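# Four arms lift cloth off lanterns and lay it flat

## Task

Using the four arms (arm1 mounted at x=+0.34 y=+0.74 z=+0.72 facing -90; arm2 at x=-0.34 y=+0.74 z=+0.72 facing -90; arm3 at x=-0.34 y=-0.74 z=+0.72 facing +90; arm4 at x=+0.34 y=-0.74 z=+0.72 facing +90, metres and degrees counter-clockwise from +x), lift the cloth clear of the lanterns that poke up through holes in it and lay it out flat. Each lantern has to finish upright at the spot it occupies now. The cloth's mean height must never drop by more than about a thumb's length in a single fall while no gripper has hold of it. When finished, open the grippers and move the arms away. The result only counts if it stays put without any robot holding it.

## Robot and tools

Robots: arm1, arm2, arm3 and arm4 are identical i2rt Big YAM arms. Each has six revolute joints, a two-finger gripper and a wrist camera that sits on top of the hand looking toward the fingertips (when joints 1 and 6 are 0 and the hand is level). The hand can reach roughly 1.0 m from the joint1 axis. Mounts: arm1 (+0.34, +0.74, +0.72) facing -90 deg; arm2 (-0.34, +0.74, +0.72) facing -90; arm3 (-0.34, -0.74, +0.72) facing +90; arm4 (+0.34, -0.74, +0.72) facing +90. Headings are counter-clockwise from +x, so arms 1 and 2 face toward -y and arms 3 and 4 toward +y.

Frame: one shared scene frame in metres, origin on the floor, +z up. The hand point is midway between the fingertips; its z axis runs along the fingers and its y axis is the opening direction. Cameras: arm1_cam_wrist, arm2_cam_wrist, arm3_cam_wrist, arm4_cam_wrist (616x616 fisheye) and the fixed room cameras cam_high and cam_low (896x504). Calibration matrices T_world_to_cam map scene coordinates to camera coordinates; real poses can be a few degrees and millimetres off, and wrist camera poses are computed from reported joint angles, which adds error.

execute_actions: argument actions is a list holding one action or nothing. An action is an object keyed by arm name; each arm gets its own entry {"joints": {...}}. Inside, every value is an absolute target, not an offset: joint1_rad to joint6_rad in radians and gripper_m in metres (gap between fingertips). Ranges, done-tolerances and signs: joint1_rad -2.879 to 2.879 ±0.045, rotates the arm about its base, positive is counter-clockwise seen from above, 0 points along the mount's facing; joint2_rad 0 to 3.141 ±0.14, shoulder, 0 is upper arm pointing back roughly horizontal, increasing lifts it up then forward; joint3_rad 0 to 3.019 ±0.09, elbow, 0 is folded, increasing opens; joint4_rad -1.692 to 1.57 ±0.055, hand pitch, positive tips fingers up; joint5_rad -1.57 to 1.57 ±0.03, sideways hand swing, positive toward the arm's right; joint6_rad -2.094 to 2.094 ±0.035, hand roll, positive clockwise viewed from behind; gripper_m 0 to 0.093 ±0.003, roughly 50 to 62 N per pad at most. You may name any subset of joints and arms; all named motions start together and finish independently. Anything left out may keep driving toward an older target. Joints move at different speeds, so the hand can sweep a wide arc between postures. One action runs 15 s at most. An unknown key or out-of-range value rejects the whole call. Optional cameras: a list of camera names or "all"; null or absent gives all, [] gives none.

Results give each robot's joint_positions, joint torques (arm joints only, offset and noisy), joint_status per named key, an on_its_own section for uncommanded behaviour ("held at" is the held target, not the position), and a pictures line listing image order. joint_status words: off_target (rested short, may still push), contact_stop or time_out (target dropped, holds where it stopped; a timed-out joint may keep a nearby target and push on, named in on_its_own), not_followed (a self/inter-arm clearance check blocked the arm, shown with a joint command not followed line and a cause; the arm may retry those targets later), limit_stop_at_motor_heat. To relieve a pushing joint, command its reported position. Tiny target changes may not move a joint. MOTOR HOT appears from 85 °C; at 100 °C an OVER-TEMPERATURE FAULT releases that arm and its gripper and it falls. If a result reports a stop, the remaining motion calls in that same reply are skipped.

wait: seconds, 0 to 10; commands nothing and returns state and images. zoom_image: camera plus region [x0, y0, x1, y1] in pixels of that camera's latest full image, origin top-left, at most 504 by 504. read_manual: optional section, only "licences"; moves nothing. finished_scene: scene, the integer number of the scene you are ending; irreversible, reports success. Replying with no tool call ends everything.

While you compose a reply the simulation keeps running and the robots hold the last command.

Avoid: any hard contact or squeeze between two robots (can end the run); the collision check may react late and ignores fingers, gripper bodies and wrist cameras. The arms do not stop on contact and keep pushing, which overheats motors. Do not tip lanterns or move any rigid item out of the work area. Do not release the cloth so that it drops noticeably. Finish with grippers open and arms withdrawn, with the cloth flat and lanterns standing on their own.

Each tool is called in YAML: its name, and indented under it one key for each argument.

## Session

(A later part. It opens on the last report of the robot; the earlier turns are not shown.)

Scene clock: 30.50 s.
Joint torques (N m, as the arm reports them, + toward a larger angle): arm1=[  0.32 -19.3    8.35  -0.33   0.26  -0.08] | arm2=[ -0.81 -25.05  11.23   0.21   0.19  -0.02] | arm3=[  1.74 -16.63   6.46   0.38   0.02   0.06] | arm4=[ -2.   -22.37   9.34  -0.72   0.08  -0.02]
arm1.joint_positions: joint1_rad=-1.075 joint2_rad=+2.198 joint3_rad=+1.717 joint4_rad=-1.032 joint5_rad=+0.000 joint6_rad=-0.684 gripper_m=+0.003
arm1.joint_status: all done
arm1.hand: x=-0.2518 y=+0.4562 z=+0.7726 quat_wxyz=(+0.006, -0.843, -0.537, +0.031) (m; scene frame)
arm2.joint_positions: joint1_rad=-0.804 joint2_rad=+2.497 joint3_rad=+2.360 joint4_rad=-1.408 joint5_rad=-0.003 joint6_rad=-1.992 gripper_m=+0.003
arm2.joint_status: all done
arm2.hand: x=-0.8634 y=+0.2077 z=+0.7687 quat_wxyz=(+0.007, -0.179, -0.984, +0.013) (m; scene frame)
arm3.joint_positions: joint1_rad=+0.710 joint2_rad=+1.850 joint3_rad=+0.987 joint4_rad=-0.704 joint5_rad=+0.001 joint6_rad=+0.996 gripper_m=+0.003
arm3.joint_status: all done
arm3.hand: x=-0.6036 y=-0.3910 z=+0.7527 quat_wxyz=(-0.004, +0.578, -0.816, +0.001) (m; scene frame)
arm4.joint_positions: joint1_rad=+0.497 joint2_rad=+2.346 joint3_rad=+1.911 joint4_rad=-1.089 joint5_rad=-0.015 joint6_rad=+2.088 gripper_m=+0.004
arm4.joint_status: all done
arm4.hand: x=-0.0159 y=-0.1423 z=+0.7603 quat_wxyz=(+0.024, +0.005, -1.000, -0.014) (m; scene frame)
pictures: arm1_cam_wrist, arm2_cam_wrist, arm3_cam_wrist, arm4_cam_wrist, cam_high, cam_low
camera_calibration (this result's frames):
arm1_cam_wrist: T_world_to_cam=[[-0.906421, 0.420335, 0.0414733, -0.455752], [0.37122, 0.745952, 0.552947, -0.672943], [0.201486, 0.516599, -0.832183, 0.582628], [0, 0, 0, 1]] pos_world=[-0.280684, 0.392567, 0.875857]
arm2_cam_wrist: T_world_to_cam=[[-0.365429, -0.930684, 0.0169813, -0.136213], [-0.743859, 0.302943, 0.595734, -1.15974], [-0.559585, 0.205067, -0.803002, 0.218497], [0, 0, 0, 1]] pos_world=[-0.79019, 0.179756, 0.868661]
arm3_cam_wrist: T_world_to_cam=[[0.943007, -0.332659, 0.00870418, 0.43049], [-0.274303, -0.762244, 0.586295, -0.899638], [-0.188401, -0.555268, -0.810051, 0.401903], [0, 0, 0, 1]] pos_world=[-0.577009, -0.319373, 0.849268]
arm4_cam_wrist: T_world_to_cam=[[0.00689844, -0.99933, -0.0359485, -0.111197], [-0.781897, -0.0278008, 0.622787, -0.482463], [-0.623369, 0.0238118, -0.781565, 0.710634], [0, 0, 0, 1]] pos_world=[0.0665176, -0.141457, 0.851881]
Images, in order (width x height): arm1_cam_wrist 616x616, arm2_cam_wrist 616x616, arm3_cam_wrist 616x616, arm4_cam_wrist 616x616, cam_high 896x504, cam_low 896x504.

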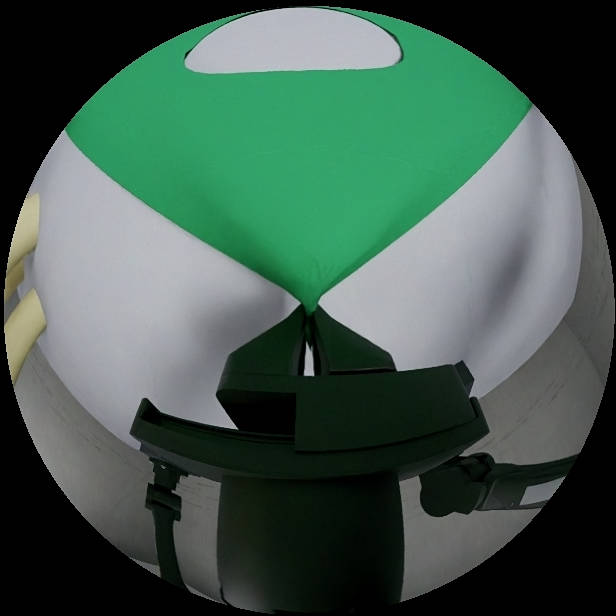

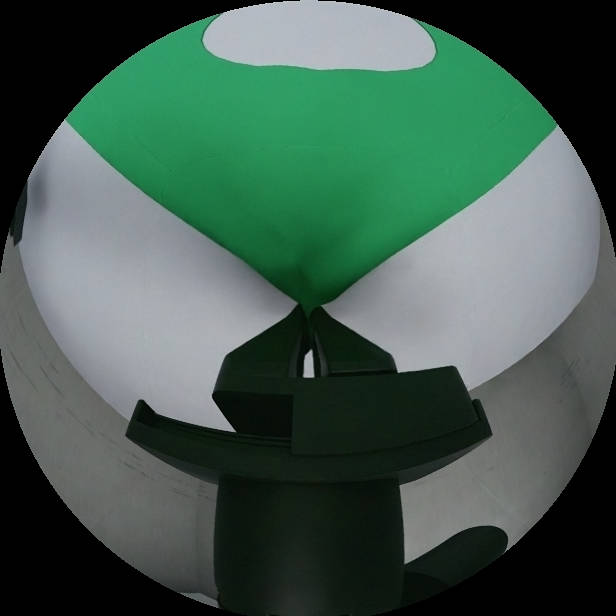

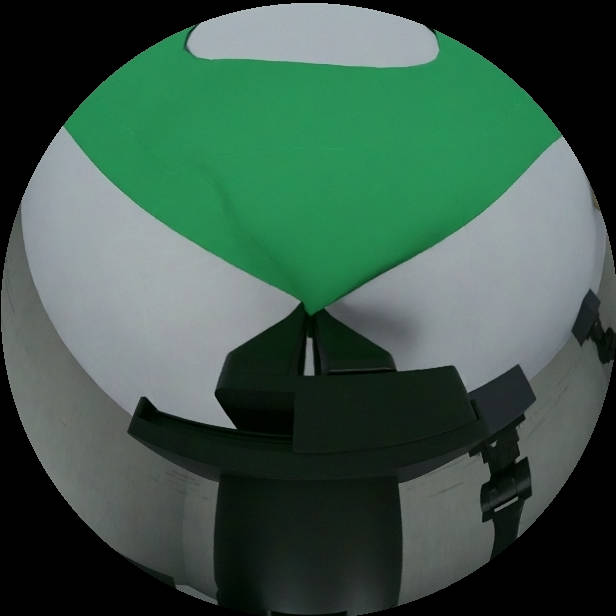

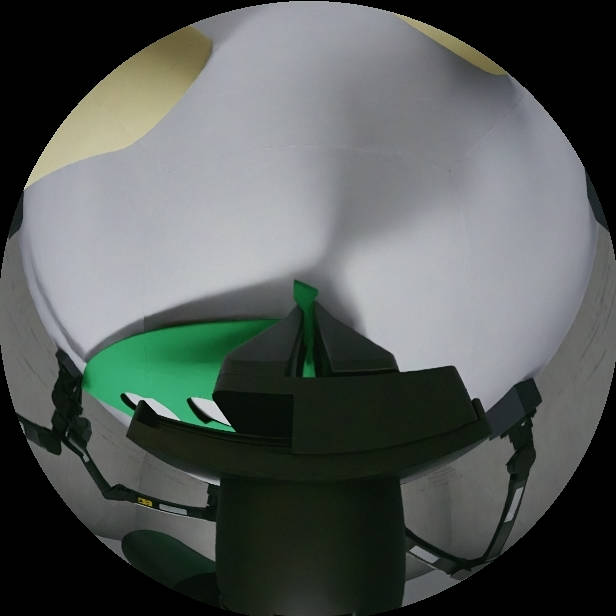

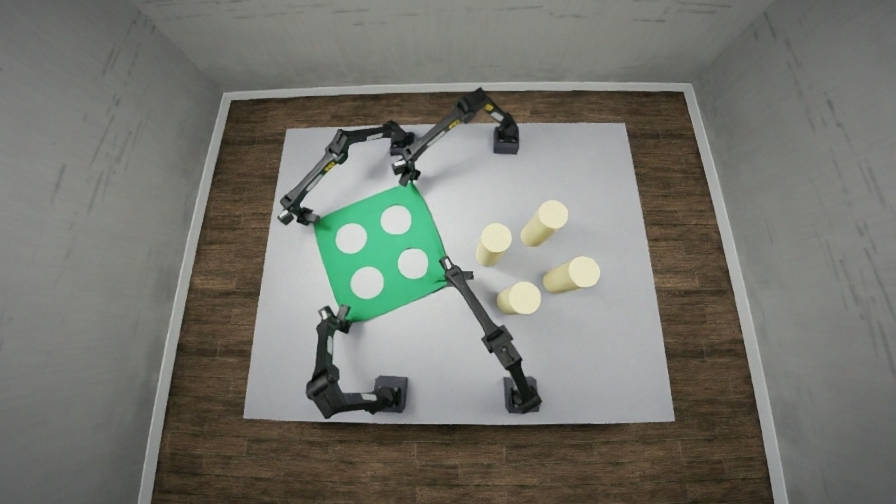

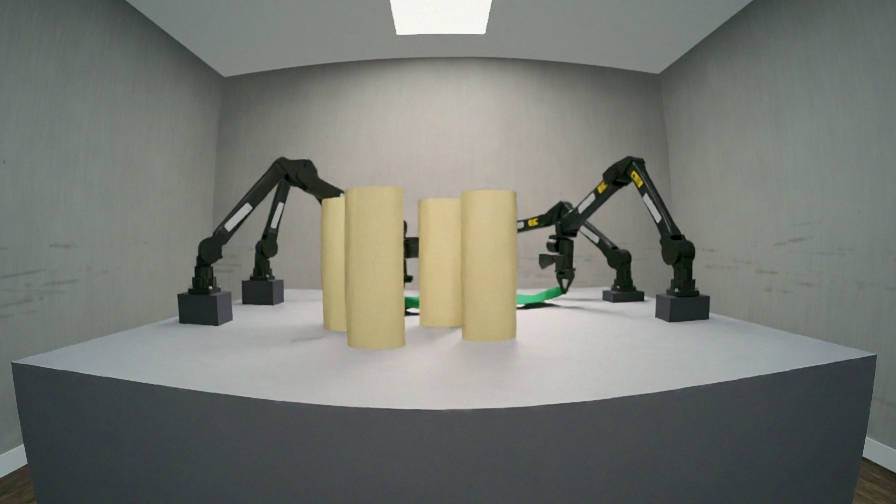

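Lower a bit more (also moves arms 1, 4 outward), release, retract.

execute_actions:
  actions:
    - {"arm1":{"joints":{"joint2_rad":2.25,"joint3_rad":1.71}},"arm2":{"joints":{"joint1_rad":-0.84,"joint2_rad":2.53,"joint4_rad":-1.37}},"arm4":{"joints":{"joint2_rad":2.375,"joint3_rad":1.9}}}
  cameras: []

execute_actions:
  actions:
    - {"arm1":{"joints":{"gripper_m":0.093}},"arm2":{"joints":{"gripper_m":0.093}},"arm3":{"joints":{"gripper_m":0.093}},"arm4":{"joints":{"gripper_m":0.093}}}
  cameras: []

execute_actions:
  actions:
    - {"arm1":{"joints":{"joint2_rad":1.2,"joint3_rad":1.3,"joint4_rad":-1.5}},"arm2":{"joints":{"joint2_rad":1.3,"joint3_rad":1.4,"joint4_rad":-1.5}},"arm3":{"joints":{"joint2_rad":1.0,"joint3_rad":1.1,"joint4_rad":-1.5}},"arm4":{"joints":{"joint2_rad":1.2,"joint3_rad":1.3,"joint4_rad":-1.5}}}

Scene clock: 31.57 s.
Joint torques (N m, as the arm reports them, + toward a larger angle): arm1=[  0.17 -19.06   6.66  -0.37   0.26  -0.08] | arm2=[ -0.84 -25.21  11.37   1.1    0.18  -0.02] | arm3=[  1.58 -16.26   6.48   0.37   0.04   0.05] | arm4=[ -1.99 -20.57   7.22  -0.75   0.08  -0.02]
arm1.joint_positions: joint1_rad=-1.075 joint2_rad=+2.227 joint3_rad=+1.717 joint4_rad=-1.032 joint5_rad=+0.000 joint6_rad=-0.684 gripper_m=+0.003
arm1.joint_status: all done
arm1.hand: x=-0.2476 y=+0.4583 z=+0.7544 quat_wxyz=(+0.004, -0.843, -0.538, +0.016) (m; scene frame)
arm2.joint_positions: joint1_rad=-0.816 joint2_rad=+2.516 joint3_rad=+2.360 joint4_rad=-1.388 joint5_rad=-0.003 joint6_rad=-1.992 gripper_m=+0.003
arm2.joint_status: all done
arm2.hand: x=-0.8714 y=+0.2126 z=+0.7547 quat_wxyz=(+0.007, -0.185, -0.983, +0.013) (m; scene frame)
arm3.joint_positions: joint1_rad=+0.710 joint2_rad=+1.850 joint3_rad=+0.987 joint4_rad=-0.704 joint5_rad=+0.001 joint6_rad=+0.996 gripper_m=+0.003
arm3.joint_status: not commanded
arm3.hand: x=-0.6036 y=-0.3910 z=+0.7527 quat_wxyz=(-0.004, +0.578, -0.816, +0.001) (m; scene frame)
arm4.joint_positions: joint1_rad=+0.497 joint2_rad=+2.360 joint3_rad=+1.906 joint4_rad=-1.089 joint5_rad=-0.015 joint6_rad=+2.088 gripper_m=+0.004
arm4.joint_status: all done
arm4.hand: x=-0.0139 y=-0.1462 z=+0.7498 quat_wxyz=(+0.019, +0.005, -1.000, -0.006) (m; scene frame)
pictures: none
No camera images: the call's "cameras" was empty. Leave "cameras" out to get every camera's image.

Scene clock: 32.33 s.
Joint torques (N m, as the arm reports them, + toward a larger angle): arm1=[  0.45 -19.02   6.6   -0.32   0.21  -0.08] | arm2=[  0.55 -25.66  11.3    0.74   0.1   -0.02] | arm3=[  1.61 -15.87   6.53   0.31   0.03   0.05] | arm4=[ -2.06 -20.44   7.61  -0.59   0.08  -0.02]
arm1.joint_positions: joint1_rad=-1.076 joint2_rad=+2.227 joint3_rad=+1.717 joint4_rad=-1.034 joint5_rad=+0.002 joint6_rad=-0.685 gripper_m=+0.093
arm1.joint_status: all done
arm1.hand: x=-0.2474 y=+0.4590 z=+0.7544 quat_wxyz=(+0.005, -0.843, -0.538, +0.015) (m; scene frame)
arm2.joint_positions: joint1_rad=-0.833 joint2_rad=+2.516 joint3_rad=+2.360 joint4_rad=-1.380 joint5_rad=-0.001 joint6_rad=-1.992 gripper_m=+0.093
arm2.joint_status: all done
arm2.hand: x=-0.8821 y=+0.2207 z=+0.7547 quat_wxyz=(+0.010, -0.194, -0.981, +0.016) (m; scene frame)
arm3.joint_positions: joint1_rad=+0.711 joint2_rad=+1.850 joint3_rad=+0.987 joint4_rad=-0.702 joint5_rad=+0.001 joint6_rad=+0.996 gripper_m=+0.093
arm3.joint_status: all done
arm3.hand: x=-0.6040 y=-0.3910 z=+0.7527 quat_wxyz=(-0.004, +0.578, -0.816, +0.001) (m; scene frame)
arm4.joint_positions: joint1_rad=+0.497 joint2_rad=+2.360 joint3_rad=+1.901 joint4_rad=-1.095 joint5_rad=-0.015 joint6_rad=+2.088 gripper_m=+0.093
arm4.joint_status: all done
arm4.hand: x=-0.0121 y=-0.1492 z=+0.7479 quat_wxyz=(+0.017, +0.005, -1.000, -0.002) (m; scene frame)
pictures: none
No camera images: the call's "cameras" was empty. Leave "cameras" out to get every camera's image.

Scene clock: 34.03 s.
Joint torques (N m, as the arm reports them, + toward a larger angle): arm1=[-0.01 -5.88  7.7   0.11  0.18 -0.05] | arm2=[  0.14 -10.03  10.48   0.42   0.11   0.  ] | arm3=[ 1.79 -6.06 11.2  -0.65  0.02  0.03] | arm4=[-2.21 -5.65  8.76 -0.26  0.08 -0.03]
arm1.joint_positions: joint1_rad=-1.076 joint2_rad=+1.188 joint3_rad=+1.309 joint4_rad=-1.486 joint5_rad=+0.002 joint6_rad=-0.685 gripper_m=+0.093
arm1.joint_status: all done
arm1.hand: x=+0.0011 y=+0.5778 z=+1.1091 quat_wxyz=(+0.015, -0.838, -0.535, +0.105) (m; scene frame)
arm2.joint_positions: joint1_rad=-0.833 joint2_rad=+1.295 joint3_rad=+1.400 joint4_rad=-1.496 joint5_rad=-0.001 joint6_rad=-1.992 gripper_m=+0.093
arm2.joint_status: all done
arm2.hand: x=-0.6305 y=+0.4600 z=+1.0734 quat_wxyz=(+0.052, -0.193, -0.977, +0.075) (m; scene frame)
arm3.joint_positions: joint1_rad=+0.711 joint2_rad=+1.001 joint3_rad=+1.065 joint4_rad=-1.486 joint5_rad=+0.001 joint6_rad=+0.996 gripper_m=+0.093
arm3.joint_status: all done
arm3.hand: x=-0.5159 y=-0.5078 z=+1.0812 quat_wxyz=(+0.000, +0.577, -0.814, -0.071) (m; scene frame)
arm4.joint_positions: joint1_rad=+0.497 joint2_rad=+1.193 joint3_rad=+1.300 joint4_rad=-1.486 joint5_rad=-0.015 joint6_rad=+2.088 gripper_m=+0.093
arm4.joint_status: all done
arm4.hand: x=+0.1496 y=-0.4183 z=+1.1202 quat_wxyz=(+0.060, +0.005, -0.995, -0.077) (m; scene frame)
pictures: arm1_cam_wrist, arm2_cam_wrist, arm3_cam_wrist, arm4_cam_wrist, cam_high, cam_low
camera_calibration (this result's frames):
arm1_cam_wrist: T_world_to_cam=[[-0.894672, 0.425352, 0.13652, -0.399933], [0.438581, 0.778259, 0.449399, -0.947468], [0.0849049, 0.46194, -0.882838, 0.836759], [0, 0, 0, 1]] pos_world=[-0.0133125, 0.520955, 1.21911]
arm2_cam_wrist: T_world_to_cam=[[-0.382769, -0.910562, 0.156095, 0.00895936], [-0.665007, 0.388852, 0.63762, -1.27922], [-0.64129, 0.140257, -0.75437, 0.467825], [0, 0, 0, 1]] pos_world=[-0.547248, 0.439968, 1.16717]
arm3_cam_wrist: T_world_to_cam=[[0.938939, -0.325215, -0.112373, 0.438714], [-0.224118, -0.82585, 0.517439, -1.08921], [-0.261083, -0.460659, -0.84831, 0.671571], [0, 0, 0, 1]] pos_world=[-0.480701, -0.44748, 1.1826]
arm4_cam_wrist: T_world_to_cam=[[-0.00215413, -0.986776, -0.162076, -0.227272], [-0.734315, -0.108458, 0.670089, -0.678694], [-0.678806, 0.120458, -0.72437, 1.08634], [0, 0, 0, 1]] pos_world=[0.238552, -0.428735, 1.20486]
Images, in order (width x height): arm1_cam_wrist 616x616, arm2_cam_wrist 616x616, arm3_cam_wrist 616x616, arm4_cam_wrist 616x616, cam_high 896x504, cam_low 896x504.

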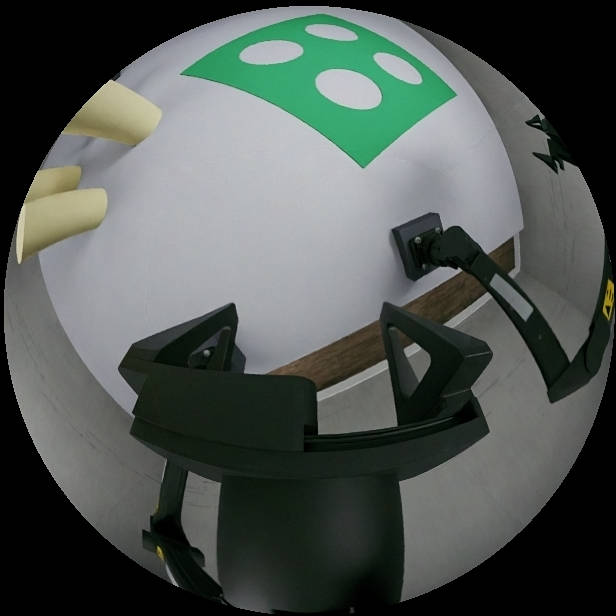

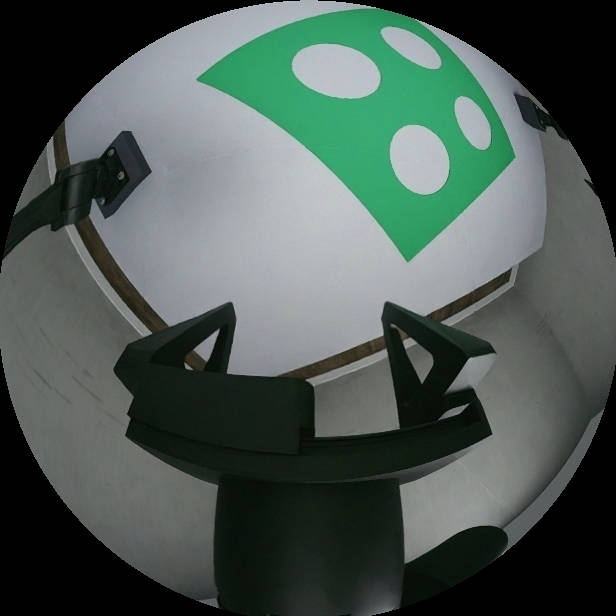

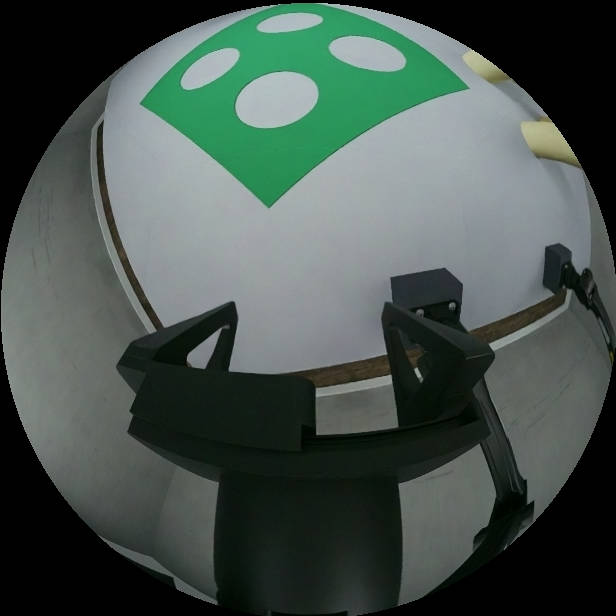

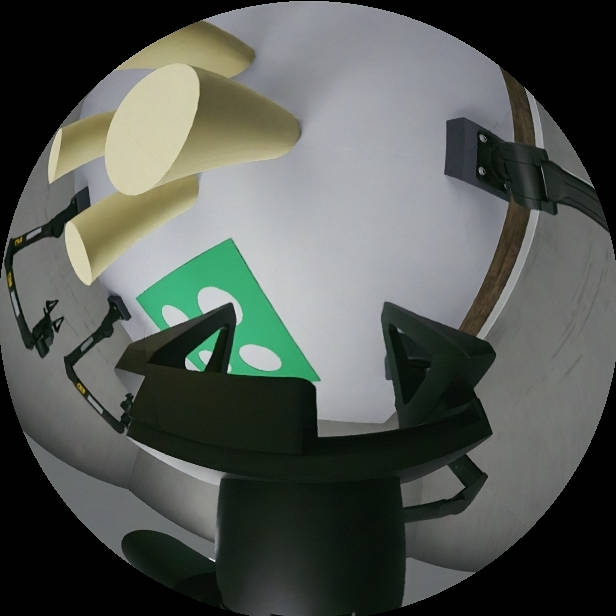

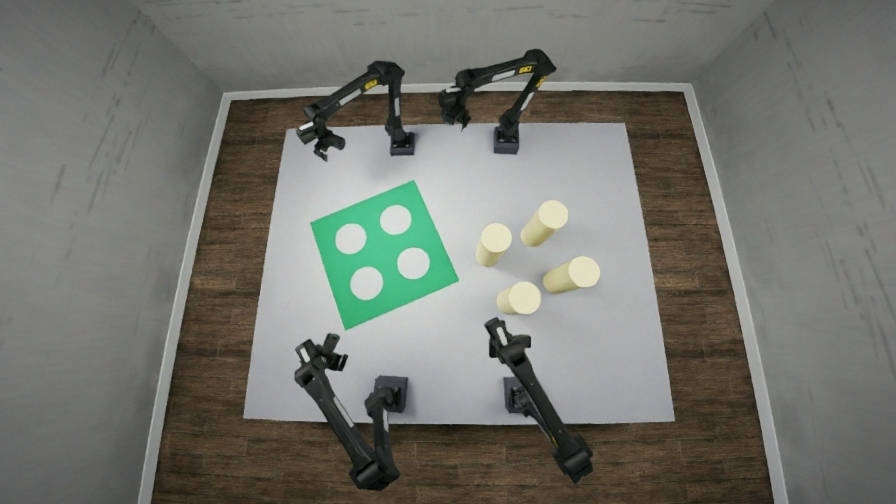

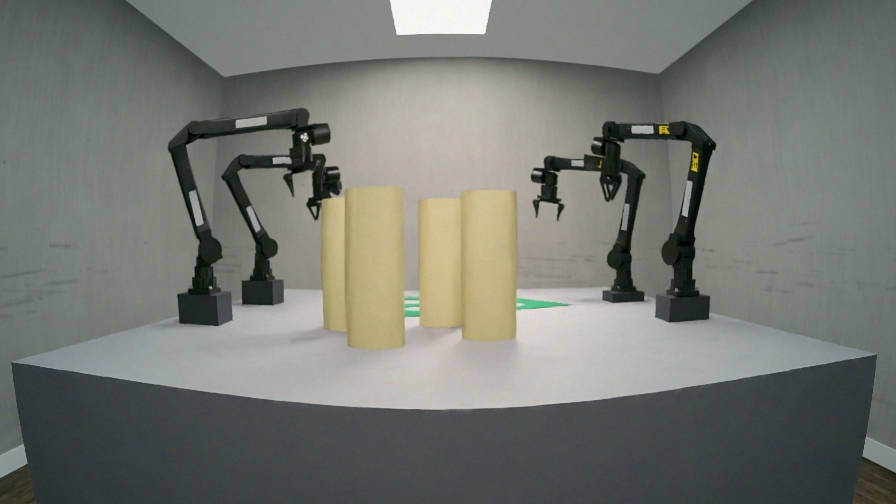

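finished_scene:
  scene: 1

The scene is finished: the task was done.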